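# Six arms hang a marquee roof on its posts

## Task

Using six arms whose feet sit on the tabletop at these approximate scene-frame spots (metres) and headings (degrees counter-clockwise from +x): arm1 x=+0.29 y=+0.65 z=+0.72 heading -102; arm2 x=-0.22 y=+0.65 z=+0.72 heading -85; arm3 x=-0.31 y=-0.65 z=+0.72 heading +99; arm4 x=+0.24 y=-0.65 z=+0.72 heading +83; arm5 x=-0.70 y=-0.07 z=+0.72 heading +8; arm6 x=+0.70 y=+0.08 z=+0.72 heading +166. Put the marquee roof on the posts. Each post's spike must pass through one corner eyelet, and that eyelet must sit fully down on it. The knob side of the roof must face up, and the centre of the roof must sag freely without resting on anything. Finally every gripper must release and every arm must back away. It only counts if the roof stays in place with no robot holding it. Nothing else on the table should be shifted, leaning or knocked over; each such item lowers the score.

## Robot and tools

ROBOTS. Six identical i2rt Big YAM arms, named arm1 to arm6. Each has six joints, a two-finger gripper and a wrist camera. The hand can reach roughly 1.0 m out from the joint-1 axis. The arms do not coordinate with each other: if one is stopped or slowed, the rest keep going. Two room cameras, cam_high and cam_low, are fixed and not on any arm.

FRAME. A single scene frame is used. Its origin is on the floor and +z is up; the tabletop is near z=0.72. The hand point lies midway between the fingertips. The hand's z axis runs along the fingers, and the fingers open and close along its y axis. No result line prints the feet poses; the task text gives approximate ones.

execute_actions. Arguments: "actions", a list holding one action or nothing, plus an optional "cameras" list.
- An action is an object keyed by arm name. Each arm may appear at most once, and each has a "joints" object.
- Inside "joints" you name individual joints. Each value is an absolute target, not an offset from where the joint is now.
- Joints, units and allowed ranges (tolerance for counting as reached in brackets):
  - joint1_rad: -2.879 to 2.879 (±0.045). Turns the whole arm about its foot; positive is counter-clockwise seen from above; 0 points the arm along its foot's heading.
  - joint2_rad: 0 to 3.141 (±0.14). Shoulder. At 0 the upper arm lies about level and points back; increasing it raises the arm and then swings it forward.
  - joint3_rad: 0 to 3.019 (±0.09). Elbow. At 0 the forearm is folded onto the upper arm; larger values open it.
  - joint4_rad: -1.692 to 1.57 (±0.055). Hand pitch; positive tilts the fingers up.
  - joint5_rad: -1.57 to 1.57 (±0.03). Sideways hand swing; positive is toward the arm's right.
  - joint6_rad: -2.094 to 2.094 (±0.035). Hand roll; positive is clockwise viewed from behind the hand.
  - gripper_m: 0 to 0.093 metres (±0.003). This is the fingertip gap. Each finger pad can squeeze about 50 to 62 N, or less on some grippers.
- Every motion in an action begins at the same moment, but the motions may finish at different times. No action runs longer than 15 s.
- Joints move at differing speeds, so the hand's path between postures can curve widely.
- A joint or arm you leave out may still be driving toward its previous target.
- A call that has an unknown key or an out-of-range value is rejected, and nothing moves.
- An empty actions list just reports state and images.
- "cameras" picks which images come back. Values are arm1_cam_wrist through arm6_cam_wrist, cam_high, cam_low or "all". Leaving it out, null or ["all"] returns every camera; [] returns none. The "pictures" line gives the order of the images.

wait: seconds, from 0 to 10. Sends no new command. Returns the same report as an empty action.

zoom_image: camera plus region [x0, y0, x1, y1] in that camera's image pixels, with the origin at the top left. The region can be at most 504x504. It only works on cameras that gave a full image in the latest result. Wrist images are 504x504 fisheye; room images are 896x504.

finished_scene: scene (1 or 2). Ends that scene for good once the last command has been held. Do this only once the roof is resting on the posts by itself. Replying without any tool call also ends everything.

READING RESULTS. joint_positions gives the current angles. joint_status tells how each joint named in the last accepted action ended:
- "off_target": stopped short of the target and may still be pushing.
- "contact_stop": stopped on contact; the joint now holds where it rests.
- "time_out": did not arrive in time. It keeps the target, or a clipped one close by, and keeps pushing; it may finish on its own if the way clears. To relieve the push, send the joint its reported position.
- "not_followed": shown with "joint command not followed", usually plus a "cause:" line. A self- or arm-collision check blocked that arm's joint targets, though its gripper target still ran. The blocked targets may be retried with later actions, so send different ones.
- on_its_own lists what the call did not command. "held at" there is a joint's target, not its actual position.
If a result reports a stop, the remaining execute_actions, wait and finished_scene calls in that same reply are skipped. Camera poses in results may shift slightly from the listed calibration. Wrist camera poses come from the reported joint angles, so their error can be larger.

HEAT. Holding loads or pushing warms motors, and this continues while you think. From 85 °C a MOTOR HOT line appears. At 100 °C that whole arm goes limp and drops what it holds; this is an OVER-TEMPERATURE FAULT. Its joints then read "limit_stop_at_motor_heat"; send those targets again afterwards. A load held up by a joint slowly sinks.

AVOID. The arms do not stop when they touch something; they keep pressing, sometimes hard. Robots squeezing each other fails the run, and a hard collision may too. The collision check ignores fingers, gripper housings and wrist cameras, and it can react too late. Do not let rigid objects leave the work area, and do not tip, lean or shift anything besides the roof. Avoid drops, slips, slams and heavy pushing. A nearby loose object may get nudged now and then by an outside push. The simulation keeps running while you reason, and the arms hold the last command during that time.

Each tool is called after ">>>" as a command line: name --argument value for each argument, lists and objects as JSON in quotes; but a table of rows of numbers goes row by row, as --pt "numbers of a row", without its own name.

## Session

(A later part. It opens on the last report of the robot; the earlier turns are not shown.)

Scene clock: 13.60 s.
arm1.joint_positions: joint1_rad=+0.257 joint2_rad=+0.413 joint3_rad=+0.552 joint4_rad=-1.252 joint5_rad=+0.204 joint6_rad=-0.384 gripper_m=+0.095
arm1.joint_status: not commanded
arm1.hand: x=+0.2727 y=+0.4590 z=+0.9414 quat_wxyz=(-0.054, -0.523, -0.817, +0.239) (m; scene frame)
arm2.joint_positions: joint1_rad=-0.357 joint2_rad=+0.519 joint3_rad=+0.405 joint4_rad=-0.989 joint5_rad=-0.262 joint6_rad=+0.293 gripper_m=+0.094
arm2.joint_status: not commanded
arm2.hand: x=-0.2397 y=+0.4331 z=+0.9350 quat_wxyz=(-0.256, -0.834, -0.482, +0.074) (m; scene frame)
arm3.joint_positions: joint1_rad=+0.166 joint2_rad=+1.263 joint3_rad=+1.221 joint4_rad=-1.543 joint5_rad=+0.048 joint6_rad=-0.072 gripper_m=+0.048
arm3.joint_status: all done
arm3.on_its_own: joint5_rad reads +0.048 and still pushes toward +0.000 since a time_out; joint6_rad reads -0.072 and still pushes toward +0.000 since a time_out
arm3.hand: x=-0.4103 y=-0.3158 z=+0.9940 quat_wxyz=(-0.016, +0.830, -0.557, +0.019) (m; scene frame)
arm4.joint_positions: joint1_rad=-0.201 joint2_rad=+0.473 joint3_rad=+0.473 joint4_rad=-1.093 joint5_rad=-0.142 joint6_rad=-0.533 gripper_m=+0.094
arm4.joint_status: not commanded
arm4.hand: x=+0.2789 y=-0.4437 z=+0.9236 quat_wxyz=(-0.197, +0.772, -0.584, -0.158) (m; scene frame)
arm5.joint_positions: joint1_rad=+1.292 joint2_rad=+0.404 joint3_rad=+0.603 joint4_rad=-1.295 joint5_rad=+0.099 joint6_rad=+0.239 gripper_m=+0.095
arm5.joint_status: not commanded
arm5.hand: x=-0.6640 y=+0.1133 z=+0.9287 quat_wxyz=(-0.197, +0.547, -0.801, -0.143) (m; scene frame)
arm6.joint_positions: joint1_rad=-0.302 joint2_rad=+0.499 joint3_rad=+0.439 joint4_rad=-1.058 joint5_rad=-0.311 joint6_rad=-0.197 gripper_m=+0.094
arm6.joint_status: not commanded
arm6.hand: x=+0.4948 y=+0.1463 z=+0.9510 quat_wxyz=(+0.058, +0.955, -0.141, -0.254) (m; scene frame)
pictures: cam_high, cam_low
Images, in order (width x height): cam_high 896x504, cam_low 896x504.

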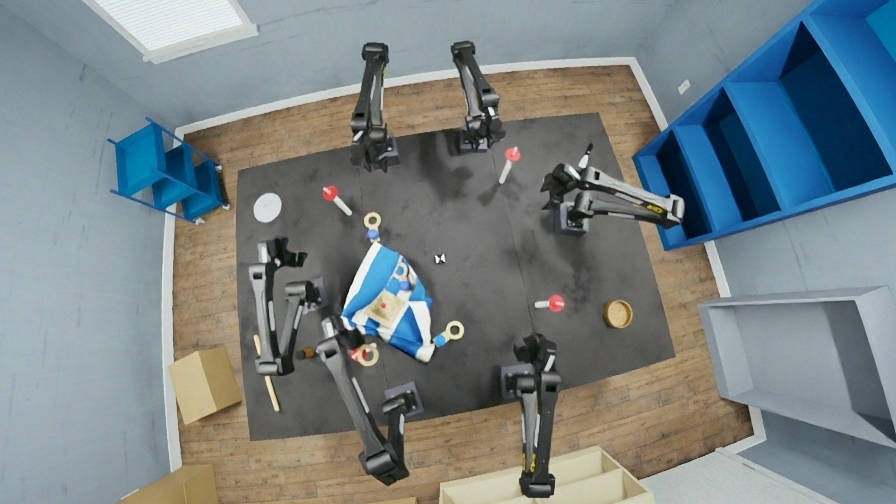

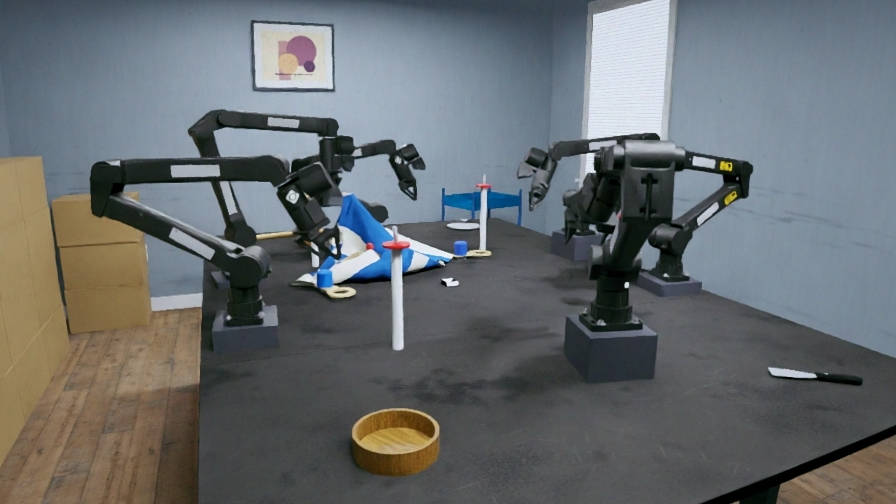

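Spike is outside the ring, butting its side. Raise, then move over.

>>> execute_actions --actions '[{"arm3":{"joints":{"joint1_rad":0.12,"joint2_rad":1.25,"joint3_rad":1.42,"joint4_rad":-1.69}}}]' --cameras '[]'

>>> execute_actions --actions '[{"arm3":{"joints":{"joint1_rad":0.25}}}]' --cameras '["cam_low","cam_high"]'

>>> zoom_image --camera "cam_high" --region '[290,280,450,400]'

>>> zoom_image --camera "cam_low" --region '[240,100,440,250]'

Scene clock: 14.87 s.
arm1.joint_positions: joint1_rad=+0.257 joint2_rad=+0.413 joint3_rad=+0.552 joint4_rad=-1.252 joint5_rad=+0.204 joint6_rad=-0.384 gripper_m=+0.095
arm1.joint_status: not commanded
arm1.hand: x=+0.2727 y=+0.4590 z=+0.9414 quat_wxyz=(-0.054, -0.523, -0.817, +0.239) (m; scene frame)
arm2.joint_positions: joint1_rad=-0.357 joint2_rad=+0.519 joint3_rad=+0.405 joint4_rad=-0.989 joint5_rad=-0.262 joint6_rad=+0.293 gripper_m=+0.094
arm2.joint_status: not commanded
arm2.hand: x=-0.2397 y=+0.4331 z=+0.9350 quat_wxyz=(-0.256, -0.834, -0.482, +0.074) (m; scene frame)
arm3.joint_positions: joint1_rad=+0.129 joint2_rad=+1.251 joint3_rad=+1.374 joint4_rad=-1.678 joint5_rad=+0.004 joint6_rad=-0.015 gripper_m=+0.048
arm3.joint_status: all done
arm3.on_its_own: joint5_rad moved -0.044 to your old target +0.000; joint6_rad moved +0.057 to your old target +0.000
arm3.hand: x=-0.4050 y=-0.3141 z=+1.0564 quat_wxyz=(-0.008, +0.803, -0.596, -0.007) (m; scene frame)
arm4.joint_positions: joint1_rad=-0.201 joint2_rad=+0.473 joint3_rad=+0.473 joint4_rad=-1.093 joint5_rad=-0.142 joint6_rad=-0.533 gripper_m=+0.094
arm4.joint_status: not commanded
arm4.hand: x=+0.2789 y=-0.4437 z=+0.9236 quat_wxyz=(-0.197, +0.772, -0.584, -0.158) (m; scene frame)
arm5.joint_positions: joint1_rad=+1.292 joint2_rad=+0.404 joint3_rad=+0.603 joint4_rad=-1.295 joint5_rad=+0.099 joint6_rad=+0.239 gripper_m=+0.095
arm5.joint_status: not commanded
arm5.hand: x=-0.6640 y=+0.1133 z=+0.9287 quat_wxyz=(-0.197, +0.547, -0.801, -0.143) (m; scene frame)
arm6.joint_positions: joint1_rad=-0.302 joint2_rad=+0.499 joint3_rad=+0.439 joint4_rad=-1.058 joint5_rad=-0.311 joint6_rad=-0.197 gripper_m=+0.094
arm6.joint_status: not commanded
arm6.hand: x=+0.4948 y=+0.1463 z=+0.9510 quat_wxyz=(+0.058, +0.955, -0.141, -0.254) (m; scene frame)
pictures: none
No camera images: the call's "cameras" was empty. Leave "cameras" out to get every camera's image.

Scene clock: 15.63 s.
arm1.joint_positions: joint1_rad=+0.257 joint2_rad=+0.413 joint3_rad=+0.552 joint4_rad=-1.252 joint5_rad=+0.204 joint6_rad=-0.384 gripper_m=+0.095
arm1.joint_status: not commanded
arm1.hand: x=+0.2727 y=+0.4590 z=+0.9414 quat_wxyz=(-0.054, -0.523, -0.817, +0.239) (m; scene frame)
arm2.joint_positions: joint1_rad=-0.357 joint2_rad=+0.519 joint3_rad=+0.405 joint4_rad=-0.989 joint5_rad=-0.262 joint6_rad=+0.293 gripper_m=+0.094
arm2.joint_status: not commanded
arm2.hand: x=-0.2397 y=+0.4331 z=+0.9350 quat_wxyz=(-0.256, -0.834, -0.482, +0.074) (m; scene frame)
arm3.joint_positions: joint1_rad=+0.254 joint2_rad=+1.251 joint3_rad=+1.374 joint4_rad=-1.678 joint5_rad=+0.002 joint6_rad=-0.013 gripper_m=+0.048
arm3.joint_status: all done
arm3.hand: x=-0.4465 y=-0.3287 z=+1.0564 quat_wxyz=(-0.007, +0.838, -0.546, -0.008) (m; scene frame)
arm4.joint_positions: joint1_rad=-0.201 joint2_rad=+0.473 joint3_rad=+0.473 joint4_rad=-1.093 joint5_rad=-0.142 joint6_rad=-0.533 gripper_m=+0.094
arm4.joint_status: not commanded
arm4.hand: x=+0.2789 y=-0.4437 z=+0.9236 quat_wxyz=(-0.197, +0.772, -0.584, -0.158) (m; scene frame)
arm5.joint_positions: joint1_rad=+1.292 joint2_rad=+0.404 joint3_rad=+0.603 joint4_rad=-1.295 joint5_rad=+0.099 joint6_rad=+0.239 gripper_m=+0.095
arm5.joint_status: not commanded
arm5.hand: x=-0.6640 y=+0.1133 z=+0.9287 quat_wxyz=(-0.197, +0.547, -0.801, -0.143) (m; scene frame)
arm6.joint_positions: joint1_rad=-0.302 joint2_rad=+0.499 joint3_rad=+0.439 joint4_rad=-1.058 joint5_rad=-0.311 joint6_rad=-0.197 gripper_m=+0.094
arm6.joint_status: not commanded
arm6.hand: x=+0.4948 y=+0.1463 z=+0.9510 quat_wxyz=(+0.058, +0.955, -0.141, -0.254) (m; scene frame)
pictures: cam_high, cam_low
Images, in order (width x height): cam_high 896x504, cam_low 896x504.

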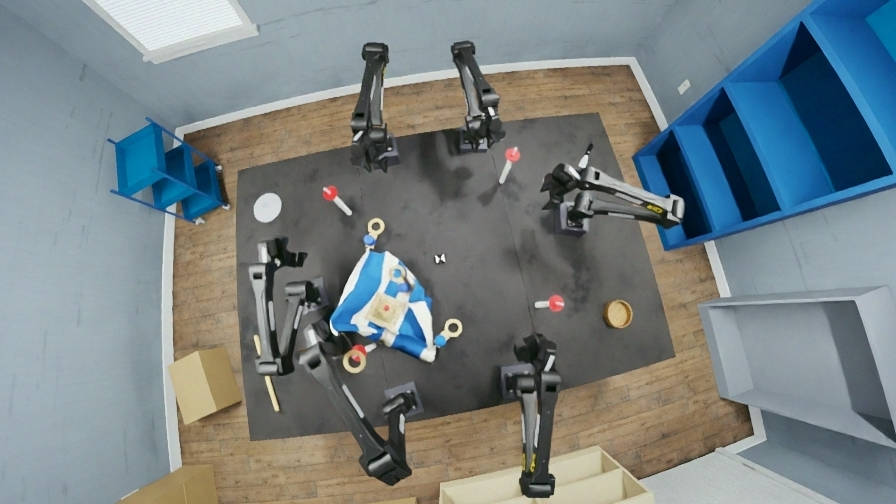

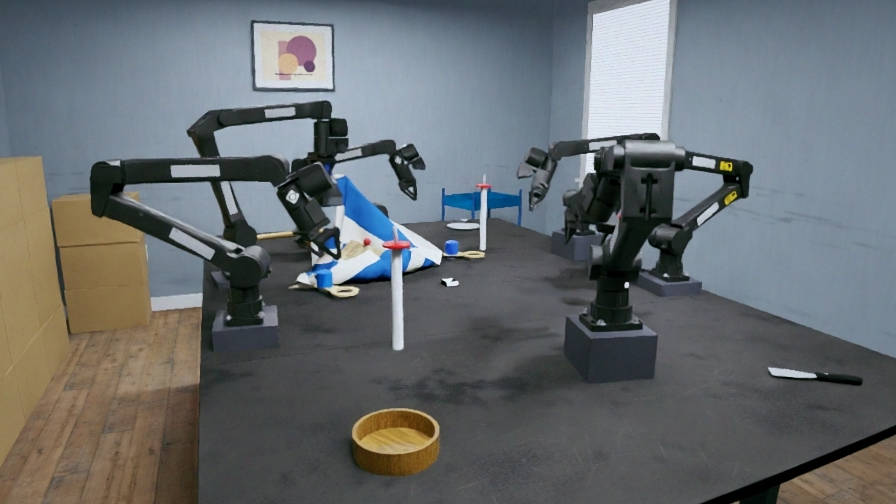

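Region (290, 280, 450, 400) of cam_high's 896x504 image, scaled by 3.150, with more detail than that image has; it fills the top 378 rows of this view, and the rest is white.

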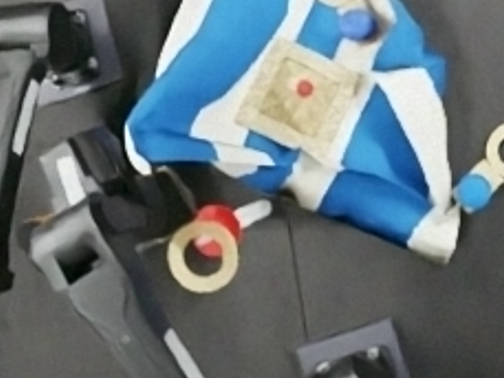

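Region (240, 100, 440, 250) of cam_low's 896x504 image, scaled by 2.520, with more detail than that image has; it fills the top 378 rows of this view, and the rest is white.

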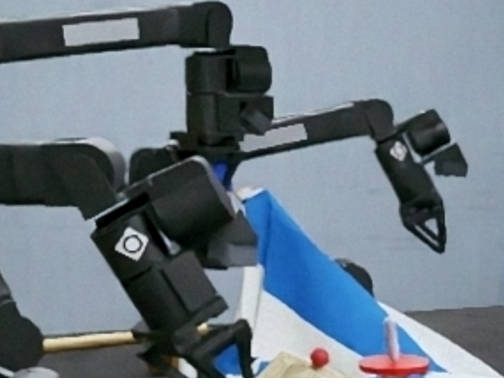

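>>> execute_actions --actions '[{"arm3":{"joints":{"joint1_rad":0.27,"joint2_rad":1.29,"joint3_rad":1.25,"joint4_rad":-1.54}}}]' --cameras '["cam_high"]'

>>> zoom_image --camera "cam_high" --region '[290,280,450,400]'

Scene clock: 16.83 s.
arm1.joint_positions: joint1_rad=+0.257 joint2_rad=+0.413 joint3_rad=+0.552 joint4_rad=-1.252 joint5_rad=+0.204 joint6_rad=-0.384 gripper_m=+0.095
arm1.joint_status: not commanded
arm1.hand: x=+0.2727 y=+0.4590 z=+0.9414 quat_wxyz=(-0.054, -0.523, -0.817, +0.239) (m; scene frame)
arm2.joint_positions: joint1_rad=-0.357 joint2_rad=+0.519 joint3_rad=+0.405 joint4_rad=-0.989 joint5_rad=-0.262 joint6_rad=+0.293 gripper_m=+0.094
arm2.joint_status: not commanded
arm2.hand: x=-0.2397 y=+0.4331 z=+0.9350 quat_wxyz=(-0.256, -0.834, -0.482, +0.074) (m; scene frame)
arm3.joint_positions: joint1_rad=+0.259 joint2_rad=+1.295 joint3_rad=+1.253 joint4_rad=-1.554 joint5_rad=+0.002 joint6_rad=-0.013 gripper_m=+0.048
arm3.joint_status: all done
arm3.hand: x=-0.4518 y=-0.3207 z=+0.9954 quat_wxyz=(+0.004, +0.839, -0.544, +0.010) (m; scene frame)
arm4.joint_positions: joint1_rad=-0.201 joint2_rad=+0.473 joint3_rad=+0.473 joint4_rad=-1.093 joint5_rad=-0.142 joint6_rad=-0.533 gripper_m=+0.094
arm4.joint_status: not commanded
arm4.hand: x=+0.2789 y=-0.4437 z=+0.9236 quat_wxyz=(-0.197, +0.772, -0.584, -0.158) (m; scene frame)
arm5.joint_positions: joint1_rad=+1.292 joint2_rad=+0.404 joint3_rad=+0.603 joint4_rad=-1.295 joint5_rad=+0.099 joint6_rad=+0.239 gripper_m=+0.095
arm5.joint_status: not commanded
arm5.hand: x=-0.6640 y=+0.1133 z=+0.9287 quat_wxyz=(-0.197, +0.547, -0.801, -0.143) (m; scene frame)
arm6.joint_positions: joint1_rad=-0.302 joint2_rad=+0.499 joint3_rad=+0.439 joint4_rad=-1.058 joint5_rad=-0.311 joint6_rad=-0.197 gripper_m=+0.094
arm6.joint_status: not commanded
arm6.hand: x=+0.4948 y=+0.1463 z=+0.9510 quat_wxyz=(+0.058, +0.955, -0.141, -0.254) (m; scene frame)
pictures: cam_high
Images, in order (width x height): cam_high 896x504.

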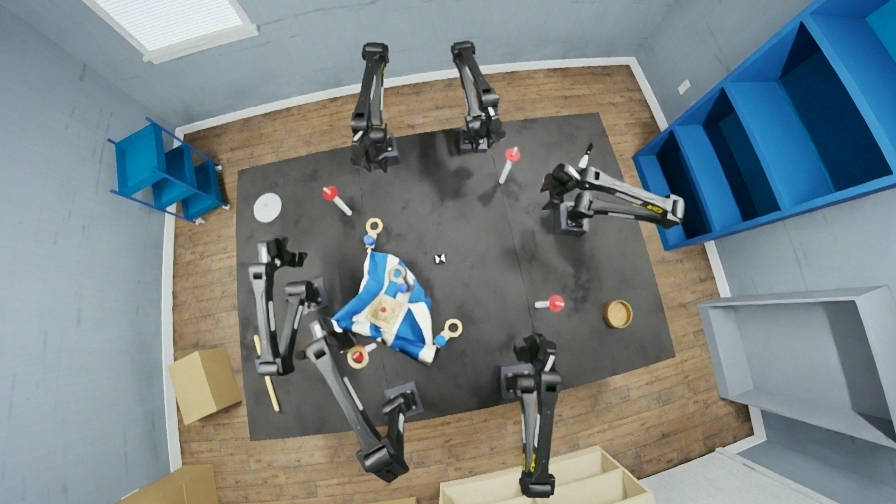

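Region (290, 280, 450, 400) of cam_high's 896x504 image, scaled by 3.150, with more detail than that image has; it fills the top 378 rows of this view, and the rest is white.

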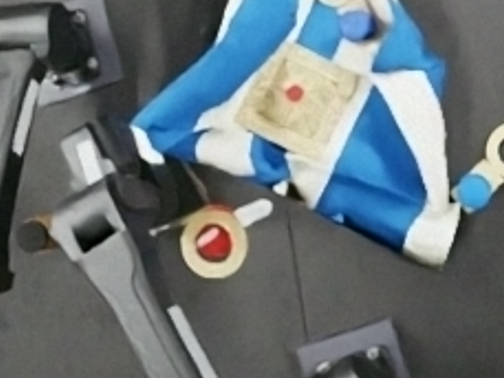

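>>> execute_actions --actions '[{"arm3":{"joints":{"joint2_rad":1.3,"joint3_rad":1.17,"joint4_rad":-1.45}}}]' --cameras '[]'

>>> execute_actions --actions '[{"arm3":{"joints":{"gripper_m":0.093}}}]' --cameras '[]'

>>> execute_actions --actions '[{"arm3":{"joints":{"joint2_rad":1.2,"joint3_rad":1.42,"joint4_rad":-1.69}}}]' --cameras '[]'

>>> execute_actions --actions '[{"arm3":{"joints":{"joint1_rad":0.9,"joint2_rad":0.5,"joint3_rad":0.7}}}]'

Scene clock: 17.87 s.
arm1.joint_positions: joint1_rad=+0.257 joint2_rad=+0.413 joint3_rad=+0.552 joint4_rad=-1.252 joint5_rad=+0.204 joint6_rad=-0.384 gripper_m=+0.095
arm1.joint_status: not commanded
arm1.hand: x=+0.2727 y=+0.4590 z=+0.9414 quat_wxyz=(-0.054, -0.523, -0.817, +0.239) (m; scene frame)
arm2.joint_positions: joint1_rad=-0.357 joint2_rad=+0.519 joint3_rad=+0.405 joint4_rad=-0.989 joint5_rad=-0.262 joint6_rad=+0.293 gripper_m=+0.094
arm2.joint_status: not commanded
arm2.hand: x=-0.2397 y=+0.4331 z=+0.9350 quat_wxyz=(-0.256, -0.834, -0.482, +0.074) (m; scene frame)
arm3.joint_positions: joint1_rad=+0.259 joint2_rad=+1.281 joint3_rad=+1.199 joint4_rad=-1.476 joint5_rad=+0.002 joint6_rad=-0.013 gripper_m=+0.048
arm3.joint_status: all done
arm3.hand: x=-0.4530 y=-0.3178 z=+0.9795 quat_wxyz=(-0.006, +0.839, -0.544, -0.006) (m; scene frame)
arm4.joint_positions: joint1_rad=-0.201 joint2_rad=+0.473 joint3_rad=+0.473 joint4_rad=-1.093 joint5_rad=-0.142 joint6_rad=-0.533 gripper_m=+0.094
arm4.joint_status: not commanded
arm4.hand: x=+0.2789 y=-0.4437 z=+0.9236 quat_wxyz=(-0.197, +0.772, -0.584, -0.158) (m; scene frame)
arm5.joint_positions: joint1_rad=+1.292 joint2_rad=+0.404 joint3_rad=+0.603 joint4_rad=-1.295 joint5_rad=+0.099 joint6_rad=+0.239 gripper_m=+0.095
arm5.joint_status: not commanded
arm5.hand: x=-0.6640 y=+0.1133 z=+0.9287 quat_wxyz=(-0.197, +0.547, -0.801, -0.143) (m; scene frame)
arm6.joint_positions: joint1_rad=-0.302 joint2_rad=+0.499 joint3_rad=+0.439 joint4_rad=-1.058 joint5_rad=-0.311 joint6_rad=-0.197 gripper_m=+0.094
arm6.joint_status: not commanded
arm6.hand: x=+0.4948 y=+0.1463 z=+0.9510 quat_wxyz=(+0.058, +0.955, -0.141, -0.254) (m; scene frame)
pictures: none
No camera images: the call's "cameras" was empty. Leave "cameras" out to get every camera's image.

Scene clock: 18.53 s.
arm1.joint_positions: joint1_rad=+0.257 joint2_rad=+0.413 joint3_rad=+0.552 joint4_rad=-1.252 joint5_rad=+0.204 joint6_rad=-0.384 gripper_m=+0.095
arm1.joint_status: not commanded
arm1.hand: x=+0.2727 y=+0.4590 z=+0.9414 quat_wxyz=(-0.054, -0.523, -0.817, +0.239) (m; scene frame)
arm2.joint_positions: joint1_rad=-0.357 joint2_rad=+0.519 joint3_rad=+0.405 joint4_rad=-0.989 joint5_rad=-0.262 joint6_rad=+0.293 gripper_m=+0.094
arm2.joint_status: not commanded
arm2.hand: x=-0.2397 y=+0.4331 z=+0.9350 quat_wxyz=(-0.256, -0.834, -0.482, +0.074) (m; scene frame)
arm3.joint_positions: joint1_rad=+0.259 joint2_rad=+1.287 joint3_rad=+1.184 joint4_rad=-1.463 joint5_rad=+0.002 joint6_rad=-0.013 gripper_m=+0.093
arm3.joint_status: all done
arm3.hand: x=-0.4529 y=-0.3185 z=+0.9718 quat_wxyz=(-0.004, +0.839, -0.543, -0.002) (m; scene frame)
arm4.joint_positions: joint1_rad=-0.201 joint2_rad=+0.473 joint3_rad=+0.473 joint4_rad=-1.093 joint5_rad=-0.142 joint6_rad=-0.533 gripper_m=+0.094
arm4.joint_status: not commanded
arm4.hand: x=+0.2789 y=-0.4437 z=+0.9236 quat_wxyz=(-0.197, +0.772, -0.584, -0.158) (m; scene frame)
arm5.joint_positions: joint1_rad=+1.292 joint2_rad=+0.404 joint3_rad=+0.603 joint4_rad=-1.295 joint5_rad=+0.099 joint6_rad=+0.239 gripper_m=+0.095
arm5.joint_status: not commanded
arm5.hand: x=-0.6640 y=+0.1133 z=+0.9287 quat_wxyz=(-0.197, +0.547, -0.801, -0.143) (m; scene frame)
arm6.joint_positions: joint1_rad=-0.302 joint2_rad=+0.499 joint3_rad=+0.439 joint4_rad=-1.058 joint5_rad=-0.311 joint6_rad=-0.197 gripper_m=+0.094
arm6.joint_status: not commanded
arm6.hand: x=+0.4948 y=+0.1463 z=+0.9510 quat_wxyz=(+0.058, +0.955, -0.141, -0.254) (m; scene frame)
pictures: none
No camera images: the call's "cameras" was empty. Leave "cameras" out to get every camera's image.

Scene clock: 19.70 s.
arm1.joint_positions: joint1_rad=+0.257 joint2_rad=+0.413 joint3_rad=+0.552 joint4_rad=-1.252 joint5_rad=+0.204 joint6_rad=-0.384 gripper_m=+0.095
arm1.joint_status: not commanded
arm1.hand: x=+0.2727 y=+0.4590 z=+0.9414 quat_wxyz=(-0.054, -0.523, -0.817, +0.239) (m; scene frame)
arm2.joint_positions: joint1_rad=-0.357 joint2_rad=+0.519 joint3_rad=+0.405 joint4_rad=-0.989 joint5_rad=-0.262 joint6_rad=+0.293 gripper_m=+0.094
arm2.joint_status: not commanded
arm2.hand: x=-0.2397 y=+0.4331 z=+0.9350 quat_wxyz=(-0.256, -0.834, -0.482, +0.074) (m; scene frame)
arm3.joint_positions: joint1_rad=+0.259 joint2_rad=+1.188 joint3_rad=+1.390 joint4_rad=-1.677 joint5_rad=+0.002 joint6_rad=-0.013 gripper_m=+0.093
arm3.joint_status: all done
arm3.hand: x=-0.4445 y=-0.3382 z=+1.0830 quat_wxyz=(-0.029, +0.838, -0.543, -0.041) (m; scene frame)
arm4.joint_positions: joint1_rad=-0.201 joint2_rad=+0.473 joint3_rad=+0.473 joint4_rad=-1.093 joint5_rad=-0.142 joint6_rad=-0.533 gripper_m=+0.094
arm4.joint_status: not commanded
arm4.hand: x=+0.2789 y=-0.4437 z=+0.9236 quat_wxyz=(-0.197, +0.772, -0.584, -0.158) (m; scene frame)
arm5.joint_positions: joint1_rad=+1.292 joint2_rad=+0.404 joint3_rad=+0.603 joint4_rad=-1.295 joint5_rad=+0.099 joint6_rad=+0.239 gripper_m=+0.095
arm5.joint_status: not commanded
arm5.hand: x=-0.6640 y=+0.1133 z=+0.9287 quat_wxyz=(-0.197, +0.547, -0.801, -0.143) (m; scene frame)
arm6.joint_positions: joint1_rad=-0.302 joint2_rad=+0.499 joint3_rad=+0.439 joint4_rad=-1.058 joint5_rad=-0.311 joint6_rad=-0.197 gripper_m=+0.094
arm6.joint_status: not commanded
arm6.hand: x=+0.4948 y=+0.1463 z=+0.9510 quat_wxyz=(+0.058, +0.955, -0.141, -0.254) (m; scene frame)
pictures: none
No camera images: the call's "cameras" was empty. Leave "cameras" out to get every camera's image.

Scene clock: 21.00 s.
arm1.joint_positions: joint1_rad=+0.257 joint2_rad=+0.413 joint3_rad=+0.552 joint4_rad=-1.252 joint5_rad=+0.204 joint6_rad=-0.384 gripper_m=+0.095
arm1.joint_status: not commanded
arm1.hand: x=+0.2727 y=+0.4590 z=+0.9414 quat_wxyz=(-0.054, -0.523, -0.817, +0.239) (m; scene frame)
arm2.joint_positions: joint1_rad=-0.357 joint2_rad=+0.519 joint3_rad=+0.405 joint4_rad=-0.989 joint5_rad=-0.262 joint6_rad=+0.293 gripper_m=+0.094
arm2.joint_status: not commanded
arm2.hand: x=-0.2397 y=+0.4331 z=+0.9350 quat_wxyz=(-0.256, -0.834, -0.482, +0.074) (m; scene frame)
arm3.joint_positions: joint1_rad=+0.892 joint2_rad=+0.504 joint3_rad=+0.712 joint4_rad=-1.682 joint5_rad=+0.001 joint6_rad=-0.013 gripper_m=+0.093
arm3.joint_status: all done
arm3.hand: x=-0.4135 y=-0.5896 z=+0.9497 quat_wxyz=(-0.015, +0.966, -0.255, -0.047) (m; scene frame)
arm4.joint_positions: joint1_rad=-0.201 joint2_rad=+0.473 joint3_rad=+0.473 joint4_rad=-1.093 joint5_rad=-0.142 joint6_rad=-0.533 gripper_m=+0.094
arm4.joint_status: not commanded
arm4.hand: x=+0.2789 y=-0.4437 z=+0.9236 quat_wxyz=(-0.197, +0.772, -0.584, -0.158) (m; scene frame)
arm5.joint_positions: joint1_rad=+1.292 joint2_rad=+0.404 joint3_rad=+0.603 joint4_rad=-1.295 joint5_rad=+0.099 joint6_rad=+0.239 gripper_m=+0.095
arm5.joint_status: not commanded
arm5.hand: x=-0.6640 y=+0.1133 z=+0.9287 quat_wxyz=(-0.197, +0.547, -0.801, -0.143) (m; scene frame)
arm6.joint_positions: joint1_rad=-0.302 joint2_rad=+0.499 joint3_rad=+0.439 joint4_rad=-1.058 joint5_rad=-0.311 joint6_rad=-0.197 gripper_m=+0.094
arm6.joint_status: not commanded
arm6.hand: x=+0.4948 y=+0.1463 z=+0.9510 quat_wxyz=(+0.058, +0.955, -0.141, -0.254) (m; scene frame)
pictures: arm1_cam_wrist, arm2_cam_wrist, arm3_cam_wrist, arm4_cam_wrist, arm5_cam_wrist, arm6_cam_wrist, cam_high, cam_low
camera_calibration (this result's frames):
arm3_cam_wrist: T_world_to_cam=[[0.492817, 0.87008, 0.00957443, 0.704165], [0.747403, -0.428915, 0.507367, -0.422843], [0.445556, -0.242883, -0.861677, 0.981402], [0, 0, 0, 1]] pos_world=[-0.468261, -0.555678, 1.05345]
arm5_cam_wrist: T_world_to_cam=[[0.936513, -0.350588, -0.00559005, 0.668997], [-0.346714, -0.928308, 0.13429, -0.245204], [-0.0522697, -0.123826, -0.990926, 1.02549], [0, 0, 0, 1]] pos_world=[-0.657939, 0.1339, 1.05285]
Images, in order (width x height): arm1_cam_wrist 504x504, arm2_cam_wrist 504x504, arm3_cam_wrist 504x504, arm4_cam_wrist 504x504, arm5_cam_wrist 504x504, arm6_cam_wrist 504x504, cam_high 896x504, cam_low 896x504.

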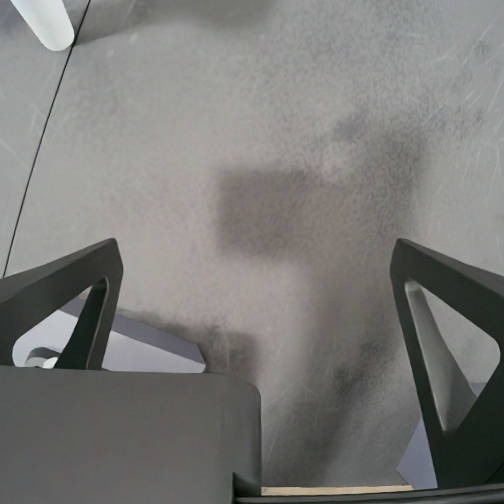

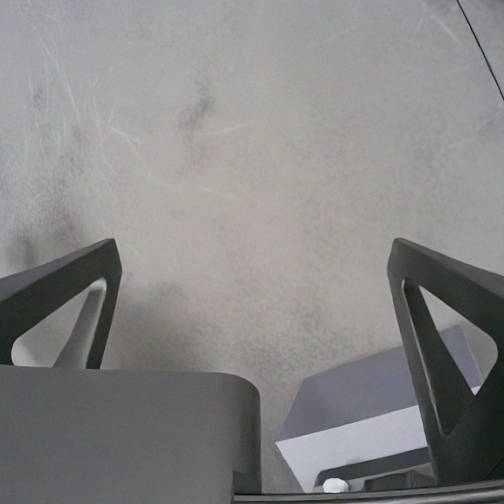

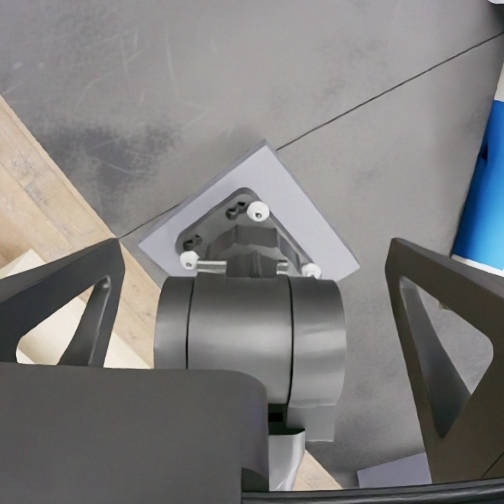

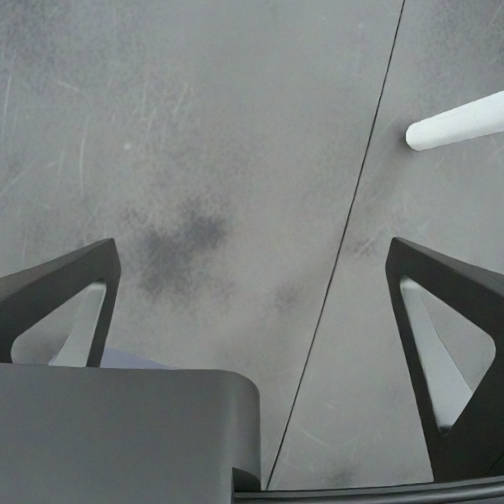

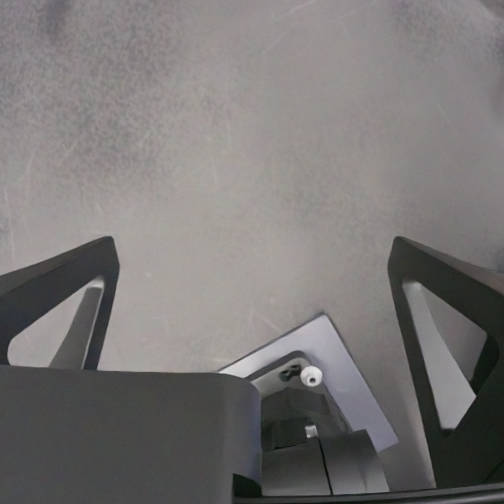

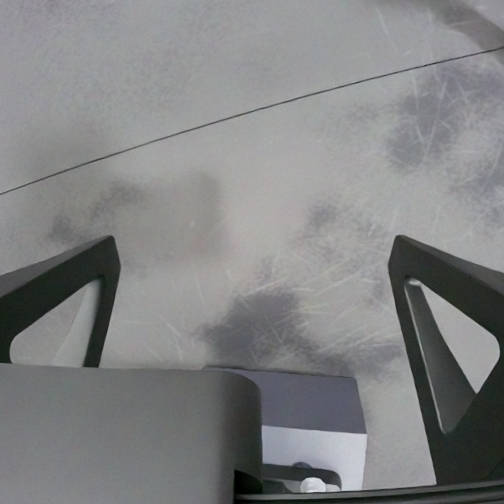

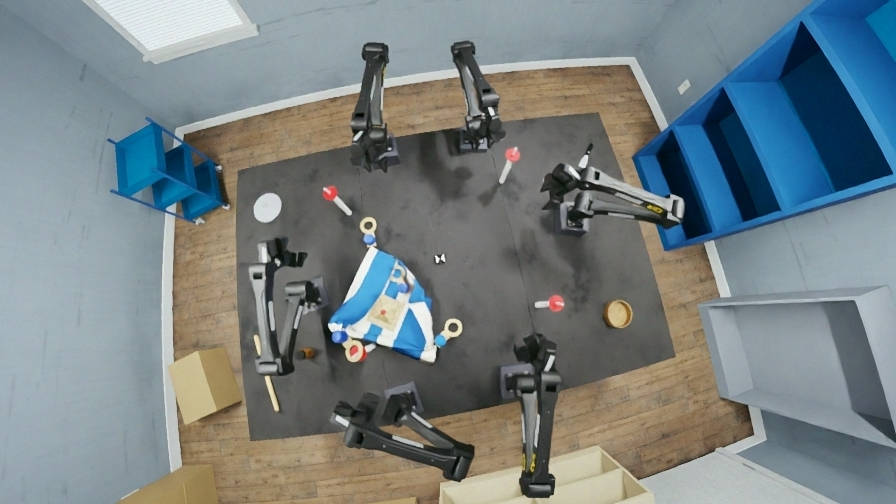

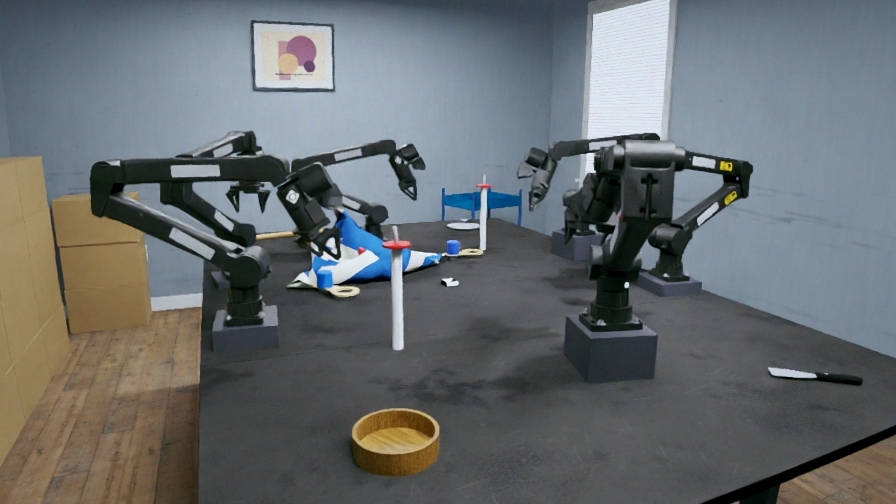

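>>> execute_actions --actions '[{"arm4":{"joints":{"joint1_rad":1.075,"joint2_rad":1.553,"joint3_rad":1.115,"joint4_rad":-1.12,"joint5_rad":0,"joint6_rad":-1.1}},"arm3":{"joints":{"joint1_rad":1.6}}}]' --cameras '["arm4_cam_wrist"]'

Scene clock: 24.10 s.
arm1.joint_positions: joint1_rad=+0.257 joint2_rad=+0.413 joint3_rad=+0.552 joint4_rad=-1.252 joint5_rad=+0.204 joint6_rad=-0.384 gripper_m=+0.095
arm1.joint_status: not commanded
arm1.hand: x=+0.2727 y=+0.4590 z=+0.9414 quat_wxyz=(-0.054, -0.523, -0.817, +0.239) (m; scene frame)
arm2.joint_positions: joint1_rad=-0.357 joint2_rad=+0.519 joint3_rad=+0.405 joint4_rad=-0.989 joint5_rad=-0.262 joint6_rad=+0.293 gripper_m=+0.094
arm2.joint_status: not commanded
arm2.hand: x=-0.2397 y=+0.4331 z=+0.9350 quat_wxyz=(-0.256, -0.834, -0.482, +0.074) (m; scene frame)
arm3.joint_positions: joint1_rad=+1.593 joint2_rad=+0.504 joint3_rad=+0.712 joint4_rad=-1.682 joint5_rad=+0.001 joint6_rad=-0.013 gripper_m=+0.093
arm3.joint_status: all done
arm3.hand: x=-0.4286 y=-0.6708 z=+0.9494 quat_wxyz=(+0.001, +0.995, +0.092, -0.048) (m; scene frame)
arm4.joint_positions: joint1_rad=+1.075 joint2_rad=+1.550 joint3_rad=+1.082 joint4_rad=-1.115 joint5_rad=+0.001 joint6_rad=-1.085 gripper_m=+0.094
arm4.joint_status: all done
arm4.hand: x=-0.1085 y=-0.4184 z=+0.8734 quat_wxyz=(-0.003, +0.969, +0.247, +0.001) (m; scene frame)
arm5.joint_positions: joint1_rad=+1.292 joint2_rad=+0.404 joint3_rad=+0.603 joint4_rad=-1.295 joint5_rad=+0.099 joint6_rad=+0.239 gripper_m=+0.095
arm5.joint_status: not commanded
arm5.hand: x=-0.6640 y=+0.1133 z=+0.9287 quat_wxyz=(-0.197, +0.547, -0.801, -0.143) (m; scene frame)
arm6.joint_positions: joint1_rad=-0.302 joint2_rad=+0.499 joint3_rad=+0.439 joint4_rad=-1.058 joint5_rad=-0.311 joint6_rad=-0.197 gripper_m=+0.094
arm6.joint_status: not commanded
arm6.hand: x=+0.4948 y=+0.1463 z=+0.9510 quat_wxyz=(+0.058, +0.955, -0.141, -0.254) (m; scene frame)
pictures: arm4_cam_wrist
camera_calibration (this result's frames):
arm4_cam_wrist: T_world_to_cam=[[-0.490112, 0.871485, 0.0174631, 0.290681], [0.713694, 0.38971, 0.582037, -0.261995], [0.500431, 0.297727, -0.812975, 1.0119], [0, 0, 0, 1]] pos_world=[-0.176937, -0.452492, 0.970065]
Images, in order (width x height): arm4_cam_wrist 504x504.

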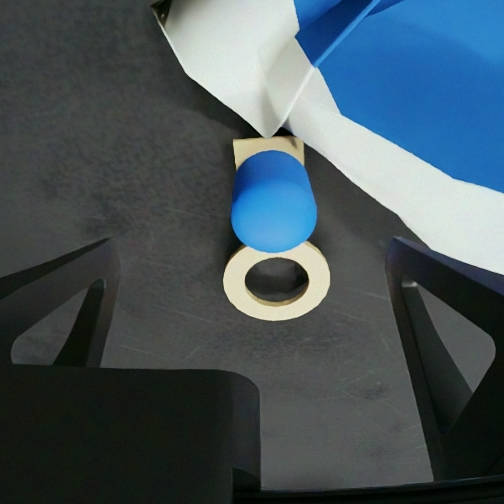

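>>> execute_actions --actions '[{"arm4":{"joints":{"joint1_rad":1.0,"joint6_rad":-1.17}}}]' --cameras '[]'

>>> execute_actions --actions '[{"arm4":{"joints":{"joint2_rad":1.777,"joint3_rad":1.035,"joint4_rad":-0.81}}}]' --cameras '["arm4_cam_wrist"]'

Scene clock: 25.43 s.
arm1.joint_positions: joint1_rad=+0.257 joint2_rad=+0.413 joint3_rad=+0.552 joint4_rad=-1.252 joint5_rad=+0.204 joint6_rad=-0.384 gripper_m=+0.095
arm1.joint_status: not commanded
arm1.hand: x=+0.2727 y=+0.4590 z=+0.9414 quat_wxyz=(-0.054, -0.523, -0.817, +0.239) (m; scene frame)
arm2.joint_positions: joint1_rad=-0.357 joint2_rad=+0.519 joint3_rad=+0.405 joint4_rad=-0.989 joint5_rad=-0.262 joint6_rad=+0.293 gripper_m=+0.094
arm2.joint_status: not commanded
arm2.hand: x=-0.2397 y=+0.4331 z=+0.9350 quat_wxyz=(-0.256, -0.834, -0.482, +0.074) (m; scene frame)
arm3.joint_positions: joint1_rad=+1.593 joint2_rad=+0.504 joint3_rad=+0.712 joint4_rad=-1.682 joint5_rad=+0.001 joint6_rad=-0.013 gripper_m=+0.093
arm3.joint_status: not commanded
arm3.hand: x=-0.4286 y=-0.6708 z=+0.9494 quat_wxyz=(+0.001, +0.995, +0.092, -0.048) (m; scene frame)
arm4.joint_positions: joint1_rad=+1.002 joint2_rad=+1.550 joint3_rad=+1.082 joint4_rad=-1.115 joint5_rad=+0.001 joint6_rad=-1.155 gripper_m=+0.094
arm4.joint_status: all done
arm4.hand: x=-0.0906 y=-0.3936 z=+0.8735 quat_wxyz=(-0.003, +0.969, +0.245, +0.000) (m; scene frame)
arm5.joint_positions: joint1_rad=+1.292 joint2_rad=+0.404 joint3_rad=+0.603 joint4_rad=-1.295 joint5_rad=+0.099 joint6_rad=+0.239 gripper_m=+0.095
arm5.joint_status: not commanded
arm5.hand: x=-0.6640 y=+0.1133 z=+0.9287 quat_wxyz=(-0.197, +0.547, -0.801, -0.143) (m; scene frame)
arm6.joint_positions: joint1_rad=-0.302 joint2_rad=+0.499 joint3_rad=+0.439 joint4_rad=-1.058 joint5_rad=-0.311 joint6_rad=-0.197 gripper_m=+0.094
arm6.joint_status: not commanded
arm6.hand: x=+0.4948 y=+0.1463 z=+0.9510 quat_wxyz=(+0.058, +0.955, -0.141, -0.254) (m; scene frame)
pictures: none
No camera images: the call's "cameras" was empty. Leave "cameras" out to get every camera's image.

Scene clock: 26.43 s.
arm1.joint_positions: joint1_rad=+0.257 joint2_rad=+0.413 joint3_rad=+0.552 joint4_rad=-1.252 joint5_rad=+0.204 joint6_rad=-0.384 gripper_m=+0.095
arm1.joint_status: not commanded
arm1.hand: x=+0.2727 y=+0.4590 z=+0.9414 quat_wxyz=(-0.054, -0.523, -0.817, +0.239) (m; scene frame)
arm2.joint_positions: joint1_rad=-0.357 joint2_rad=+0.519 joint3_rad=+0.405 joint4_rad=-0.989 joint5_rad=-0.262 joint6_rad=+0.293 gripper_m=+0.094
arm2.joint_status: not commanded
arm2.hand: x=-0.2397 y=+0.4331 z=+0.9350 quat_wxyz=(-0.256, -0.834, -0.482, +0.074) (m; scene frame)
arm3.joint_positions: joint1_rad=+1.593 joint2_rad=+0.504 joint3_rad=+0.712 joint4_rad=-1.682 joint5_rad=+0.001 joint6_rad=-0.013 gripper_m=+0.093
arm3.joint_status: not commanded
arm3.hand: x=-0.4286 y=-0.6708 z=+0.9494 quat_wxyz=(+0.001, +0.995, +0.092, -0.048) (m; scene frame)
arm4.joint_positions: joint1_rad=+1.002 joint2_rad=+1.784 joint3_rad=+1.033 joint4_rad=-0.823 joint5_rad=+0.001 joint6_rad=-1.156 gripper_m=+0.094
arm4.joint_status: all done
arm4.hand: x=-0.1131 y=-0.3757 z=+0.7612 quat_wxyz=(-0.006, +0.969, +0.246, -0.002) (m; scene frame)
arm5.joint_positions: joint1_rad=+1.292 joint2_rad=+0.404 joint3_rad=+0.603 joint4_rad=-1.295 joint5_rad=+0.099 joint6_rad=+0.239 gripper_m=+0.095
arm5.joint_status: not commanded
arm5.hand: x=-0.6640 y=+0.1133 z=+0.9287 quat_wxyz=(-0.197, +0.547, -0.801, -0.143) (m; scene frame)
arm6.joint_positions: joint1_rad=-0.302 joint2_rad=+0.499 joint3_rad=+0.439 joint4_rad=-1.058 joint5_rad=-0.311 joint6_rad=-0.197 gripper_m=+0.094
arm6.joint_status: not commanded
arm6.hand: x=+0.4948 y=+0.1463 z=+0.9510 quat_wxyz=(+0.058, +0.955, -0.141, -0.254) (m; scene frame)
pictures: arm4_cam_wrist
camera_calibration (this result's frames):
arm4_cam_wrist: T_world_to_cam=[[-0.487999, 0.872493, 0.0247731, 0.248259], [0.718685, 0.385541, 0.578661, -0.208476], [0.495327, 0.30019, -0.815192, 0.912342], [0, 0, 0, 1]] pos_world=[-0.180929, -0.410104, 0.858221]
Images, in order (width x height): arm4_cam_wrist 504x504.

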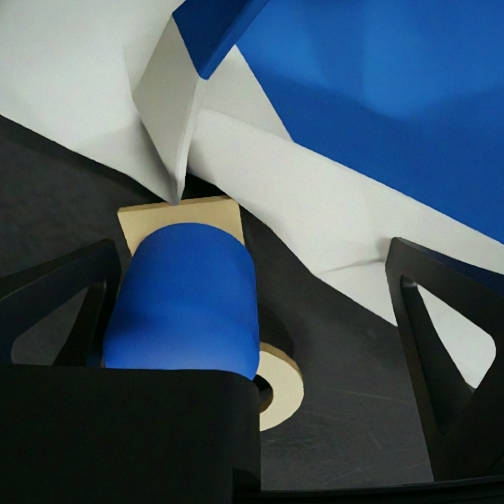

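>>> execute_actions --actions '[{"arm4":{"joints":{"joint2_rad":1.70,"joint3_rad":0.94,"joint4_rad":-0.81}}}]' --cameras '["arm4_cam_wrist"]'

Scene clock: 27.40 s.
arm1.joint_positions: joint1_rad=+0.257 joint2_rad=+0.413 joint3_rad=+0.552 joint4_rad=-1.252 joint5_rad=+0.204 joint6_rad=-0.384 gripper_m=+0.095
arm1.joint_status: not commanded
arm1.hand: x=+0.2727 y=+0.4590 z=+0.9414 quat_wxyz=(-0.054, -0.523, -0.817, +0.239) (m; scene frame)
arm2.joint_positions: joint1_rad=-0.357 joint2_rad=+0.519 joint3_rad=+0.405 joint4_rad=-0.989 joint5_rad=-0.262 joint6_rad=+0.293 gripper_m=+0.094
arm2.joint_status: not commanded
arm2.hand: x=-0.2397 y=+0.4331 z=+0.9350 quat_wxyz=(-0.256, -0.834, -0.482, +0.074) (m; scene frame)
arm3.joint_positions: joint1_rad=+1.593 joint2_rad=+0.504 joint3_rad=+0.712 joint4_rad=-1.682 joint5_rad=+0.001 joint6_rad=-0.013 gripper_m=+0.093
arm3.joint_status: not commanded
arm3.hand: x=-0.4286 y=-0.6708 z=+0.9494 quat_wxyz=(+0.001, +0.995, +0.092, -0.048) (m; scene frame)
arm4.joint_positions: joint1_rad=+1.002 joint2_rad=+1.702 joint3_rad=+0.948 joint4_rad=-0.817 joint5_rad=+0.001 joint6_rad=-1.156 gripper_m=+0.094
arm4.joint_status: all done
arm4.hand: x=-0.0892 y=-0.3943 z=+0.7705 quat_wxyz=(-0.007, +0.969, +0.246, -0.003) (m; scene frame)
arm5.joint_positions: joint1_rad=+1.292 joint2_rad=+0.404 joint3_rad=+0.603 joint4_rad=-1.295 joint5_rad=+0.099 joint6_rad=+0.239 gripper_m=+0.095
arm5.joint_status: not commanded
arm5.hand: x=-0.6640 y=+0.1133 z=+0.9287 quat_wxyz=(-0.197, +0.547, -0.801, -0.143) (m; scene frame)
arm6.joint_positions: joint1_rad=-0.302 joint2_rad=+0.499 joint3_rad=+0.439 joint4_rad=-1.058 joint5_rad=-0.311 joint6_rad=-0.197 gripper_m=+0.094
arm6.joint_status: not commanded
arm6.hand: x=+0.4948 y=+0.1463 z=+0.9510 quat_wxyz=(+0.058, +0.955, -0.141, -0.254) (m; scene frame)
pictures: arm4_cam_wrist
camera_calibration (this result's frames):
arm4_cam_wrist: T_world_to_cam=[[-0.487958, 0.872453, 0.0268789, 0.274204], [0.719729, 0.384736, 0.5779, -0.223504], [0.493849, 0.301336, -0.815665, 0.914337], [0, 0, 0, 1]] pos_world=[-0.156882, -0.428763, 0.867585]
Images, in order (width x height): arm4_cam_wrist 504x504.

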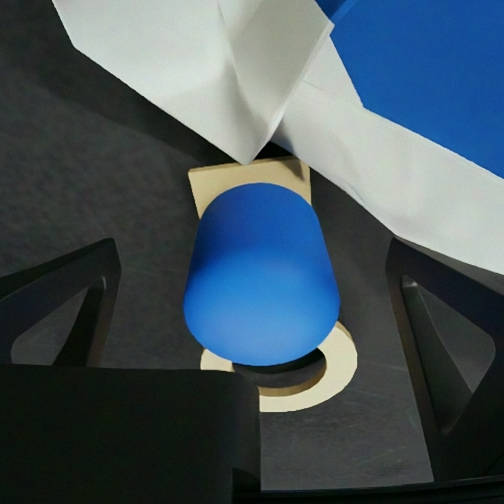

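>>> execute_actions --actions '[{"arm4":{"joints":{"joint2_rad":1.76,"joint4_rad":-0.76}}}]' --cameras '[]'

>>> execute_actions --actions '[{"arm4":{"joints":{"gripper_m":0.02}}}]' --cameras '[]'

>>> execute_actions --actions '[{"arm4":{"joints":{"joint2_rad":1.39,"joint3_rad":1.43,"joint4_rad":-1.6}}}]' --cameras '[]'

>>> execute_actions --actions '[{"arm4":{"joints":{"joint1_rad":-0.237,"joint6_rad":-1.23}}}]' --cameras '["cam_high","cam_low"]'

>>> zoom_image --camera "cam_high" --region '[470,240,630,360]'

Scene clock: 28.60 s.
arm1.joint_positions: joint1_rad=+0.257 joint2_rad=+0.413 joint3_rad=+0.552 joint4_rad=-1.252 joint5_rad=+0.204 joint6_rad=-0.384 gripper_m=+0.095
arm1.joint_status: not commanded
arm1.hand: x=+0.2727 y=+0.4590 z=+0.9414 quat_wxyz=(-0.054, -0.523, -0.817, +0.239) (m; scene frame)
arm2.joint_positions: joint1_rad=-0.357 joint2_rad=+0.519 joint3_rad=+0.405 joint4_rad=-0.989 joint5_rad=-0.262 joint6_rad=+0.293 gripper_m=+0.094
arm2.joint_status: not commanded
arm2.hand: x=-0.2397 y=+0.4331 z=+0.9350 quat_wxyz=(-0.256, -0.834, -0.482, +0.074) (m; scene frame)
arm3.joint_positions: joint1_rad=+1.593 joint2_rad=+0.504 joint3_rad=+0.712 joint4_rad=-1.682 joint5_rad=+0.001 joint6_rad=-0.013 gripper_m=+0.093
arm3.joint_status: not commanded
arm3.hand: x=-0.4286 y=-0.6708 z=+0.9494 quat_wxyz=(+0.001, +0.995, +0.092, -0.048) (m; scene frame)
arm4.joint_positions: joint1_rad=+1.002 joint2_rad=+1.741 joint3_rad=+0.948 joint4_rad=-0.772 joint5_rad=+0.001 joint6_rad=-1.156 gripper_m=+0.094
arm4.joint_status: all done
arm4.hand: x=-0.0936 y=-0.3908 z=+0.7553 quat_wxyz=(-0.009, +0.969, +0.246, -0.005) (m; scene frame)
arm5.joint_positions: joint1_rad=+1.292 joint2_rad=+0.404 joint3_rad=+0.603 joint4_rad=-1.295 joint5_rad=+0.099 joint6_rad=+0.239 gripper_m=+0.095
arm5.joint_status: not commanded
arm5.hand: x=-0.6640 y=+0.1133 z=+0.9287 quat_wxyz=(-0.197, +0.547, -0.801, -0.143) (m; scene frame)
arm6.joint_positions: joint1_rad=-0.302 joint2_rad=+0.499 joint3_rad=+0.439 joint4_rad=-1.058 joint5_rad=-0.311 joint6_rad=-0.197 gripper_m=+0.094
arm6.joint_status: not commanded
arm6.hand: x=+0.4948 y=+0.1463 z=+0.9510 quat_wxyz=(+0.058, +0.955, -0.141, -0.254) (m; scene frame)
pictures: none
No camera images: the call's "cameras" was empty. Leave "cameras" out to get every camera's image.

Scene clock: 29.27 s.
arm1.joint_positions: joint1_rad=+0.257 joint2_rad=+0.413 joint3_rad=+0.552 joint4_rad=-1.252 joint5_rad=+0.204 joint6_rad=-0.384 gripper_m=+0.095
arm1.joint_status: not commanded
arm1.hand: x=+0.2727 y=+0.4590 z=+0.9414 quat_wxyz=(-0.054, -0.523, -0.817, +0.239) (m; scene frame)
arm2.joint_positions: joint1_rad=-0.357 joint2_rad=+0.519 joint3_rad=+0.405 joint4_rad=-0.989 joint5_rad=-0.262 joint6_rad=+0.293 gripper_m=+0.094
arm2.joint_status: not commanded
arm2.hand: x=-0.2397 y=+0.4331 z=+0.9350 quat_wxyz=(-0.256, -0.834, -0.482, +0.074) (m; scene frame)
arm3.joint_positions: joint1_rad=+1.593 joint2_rad=+0.504 joint3_rad=+0.712 joint4_rad=-1.682 joint5_rad=+0.001 joint6_rad=-0.013 gripper_m=+0.093
arm3.joint_status: not commanded
arm3.hand: x=-0.4286 y=-0.6708 z=+0.9494 quat_wxyz=(+0.001, +0.995, +0.092, -0.048) (m; scene frame)
arm4.joint_positions: joint1_rad=+1.002 joint2_rad=+1.741 joint3_rad=+0.948 joint4_rad=-0.772 joint5_rad=+0.001 joint6_rad=-1.157 gripper_m=+0.048
arm4.joint_status: gripper_m off_target (ended at +0.048, target +0.020)
arm4.hand: x=-0.0938 y=-0.3907 z=+0.7553 quat_wxyz=(-0.010, +0.969, +0.246, -0.005) (m; scene frame)
arm5.joint_positions: joint1_rad=+1.292 joint2_rad=+0.404 joint3_rad=+0.603 joint4_rad=-1.295 joint5_rad=+0.099 joint6_rad=+0.239 gripper_m=+0.095
arm5.joint_status: not commanded
arm5.hand: x=-0.6640 y=+0.1133 z=+0.9287 quat_wxyz=(-0.197, +0.547, -0.801, -0.143) (m; scene frame)
arm6.joint_positions: joint1_rad=-0.302 joint2_rad=+0.499 joint3_rad=+0.439 joint4_rad=-1.058 joint5_rad=-0.311 joint6_rad=-0.197 gripper_m=+0.094
arm6.joint_status: not commanded
arm6.hand: x=+0.4948 y=+0.1463 z=+0.9510 quat_wxyz=(+0.058, +0.955, -0.141, -0.254) (m; scene frame)
pictures: none
No camera images: the call's "cameras" was empty. Leave "cameras" out to get every camera's image.

Scene clock: 30.73 s.
arm1.joint_positions: joint1_rad=+0.257 joint2_rad=+0.413 joint3_rad=+0.552 joint4_rad=-1.252 joint5_rad=+0.204 joint6_rad=-0.384 gripper_m=+0.095
arm1.joint_status: not commanded
arm1.hand: x=+0.2727 y=+0.4590 z=+0.9414 quat_wxyz=(-0.054, -0.523, -0.817, +0.239) (m; scene frame)
arm2.joint_positions: joint1_rad=-0.357 joint2_rad=+0.519 joint3_rad=+0.405 joint4_rad=-0.989 joint5_rad=-0.262 joint6_rad=+0.293 gripper_m=+0.094
arm2.joint_status: not commanded
arm2.hand: x=-0.2397 y=+0.4331 z=+0.9350 quat_wxyz=(-0.256, -0.834, -0.482, +0.074) (m; scene frame)
arm3.joint_positions: joint1_rad=+1.593 joint2_rad=+0.504 joint3_rad=+0.712 joint4_rad=-1.682 joint5_rad=+0.001 joint6_rad=-0.013 gripper_m=+0.093
arm3.joint_status: not commanded
arm3.hand: x=-0.4286 y=-0.6708 z=+0.9494 quat_wxyz=(+0.001, +0.995, +0.092, -0.048) (m; scene frame)
arm4.joint_positions: joint1_rad=+1.002 joint2_rad=+1.388 joint3_rad=+1.410 joint4_rad=-1.589 joint5_rad=+0.002 joint6_rad=-1.157 gripper_m=+0.048
arm4.joint_status: all done
arm4.hand: x=-0.0750 y=-0.4061 z=+1.0584 quat_wxyz=(-0.009, +0.969, +0.246, -0.004) (m; scene frame)
arm5.joint_positions: joint1_rad=+1.292 joint2_rad=+0.404 joint3_rad=+0.603 joint4_rad=-1.295 joint5_rad=+0.099 joint6_rad=+0.239 gripper_m=+0.095
arm5.joint_status: not commanded
arm5.hand: x=-0.6640 y=+0.1133 z=+0.9287 quat_wxyz=(-0.197, +0.547, -0.801, -0.143) (m; scene frame)
arm6.joint_positions: joint1_rad=-0.302 joint2_rad=+0.499 joint3_rad=+0.439 joint4_rad=-1.058 joint5_rad=-0.311 joint6_rad=-0.197 gripper_m=+0.094
arm6.joint_status: not commanded
arm6.hand: x=+0.4948 y=+0.1463 z=+0.9510 quat_wxyz=(+0.058, +0.955, -0.141, -0.254) (m; scene frame)
pictures: none
No camera images: the call's "cameras" was empty. Leave "cameras" out to get every camera's image.

Scene clock: 32.33 s.
arm1.joint_positions: joint1_rad=+0.257 joint2_rad=+0.413 joint3_rad=+0.552 joint4_rad=-1.252 joint5_rad=+0.204 joint6_rad=-0.384 gripper_m=+0.095
arm1.joint_status: not commanded
arm1.hand: x=+0.2727 y=+0.4590 z=+0.9414 quat_wxyz=(-0.054, -0.523, -0.817, +0.239) (m; scene frame)
arm2.joint_positions: joint1_rad=-0.357 joint2_rad=+0.519 joint3_rad=+0.405 joint4_rad=-0.989 joint5_rad=-0.262 joint6_rad=+0.293 gripper_m=+0.094
arm2.joint_status: not commanded
arm2.hand: x=-0.2397 y=+0.4331 z=+0.9350 quat_wxyz=(-0.256, -0.834, -0.482, +0.074) (m; scene frame)
arm3.joint_positions: joint1_rad=+1.593 joint2_rad=+0.504 joint3_rad=+0.712 joint4_rad=-1.682 joint5_rad=+0.001 joint6_rad=-0.013 gripper_m=+0.093
arm3.joint_status: not commanded
arm3.hand: x=-0.4286 y=-0.6708 z=+0.9494 quat_wxyz=(+0.001, +0.995, +0.092, -0.048) (m; scene frame)
arm4.joint_positions: joint1_rad=-0.227 joint2_rad=+1.388 joint3_rad=+1.410 joint4_rad=-1.592 joint5_rad=-0.003 joint6_rad=-1.221 gripper_m=+0.048
arm4.joint_status: all done
arm4.hand: x=+0.3683 y=-0.2716 z=+1.0555 quat_wxyz=(-0.004, +0.945, -0.328, -0.008) (m; scene frame)
arm5.joint_positions: joint1_rad=+1.292 joint2_rad=+0.404 joint3_rad=+0.603 joint4_rad=-1.295 joint5_rad=+0.099 joint6_rad=+0.239 gripper_m=+0.095
arm5.joint_status: not commanded
arm5.hand: x=-0.6640 y=+0.1133 z=+0.9287 quat_wxyz=(-0.197, +0.547, -0.801, -0.143) (m; scene frame)
arm6.joint_positions: joint1_rad=-0.302 joint2_rad=+0.499 joint3_rad=+0.439 joint4_rad=-1.058 joint5_rad=-0.311 joint6_rad=-0.197 gripper_m=+0.094
arm6.joint_status: not commanded
arm6.hand: x=+0.4948 y=+0.1463 z=+0.9510 quat_wxyz=(+0.058, +0.955, -0.141, -0.254) (m; scene frame)
pictures: cam_high, cam_low
Images, in order (width x height): cam_high 896x504, cam_low 896x504.

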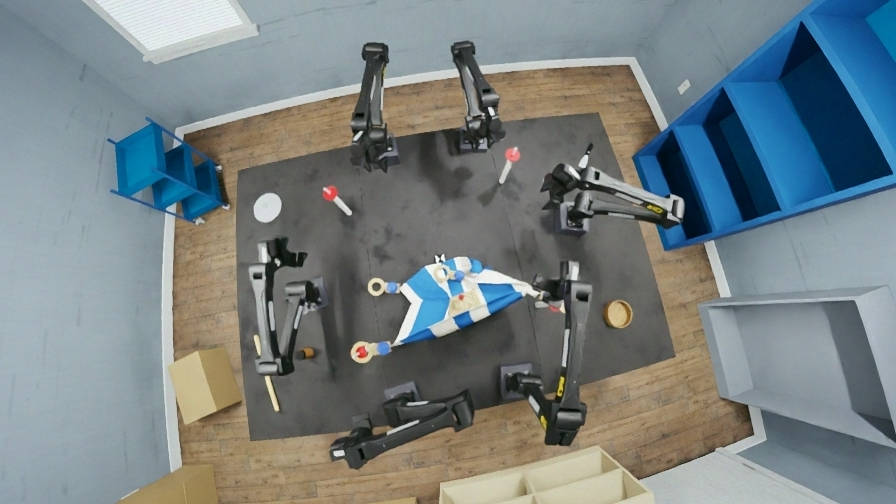

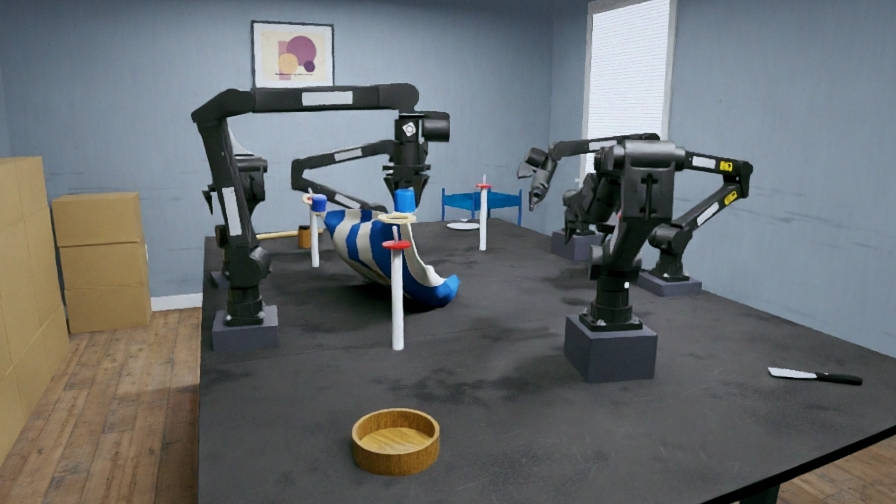

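Region (470, 240, 630, 360) of cam_high's 896x504 image, scaled by 3.150, with more detail than that image has; it fills the top 378 rows of this view, and the rest is white.

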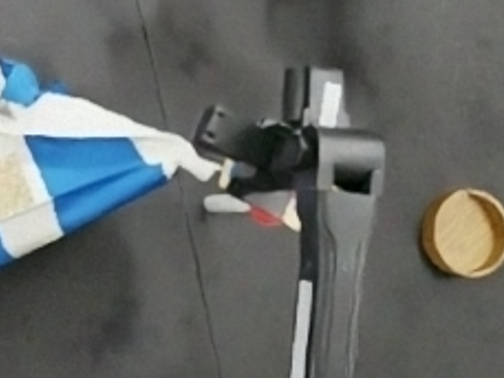

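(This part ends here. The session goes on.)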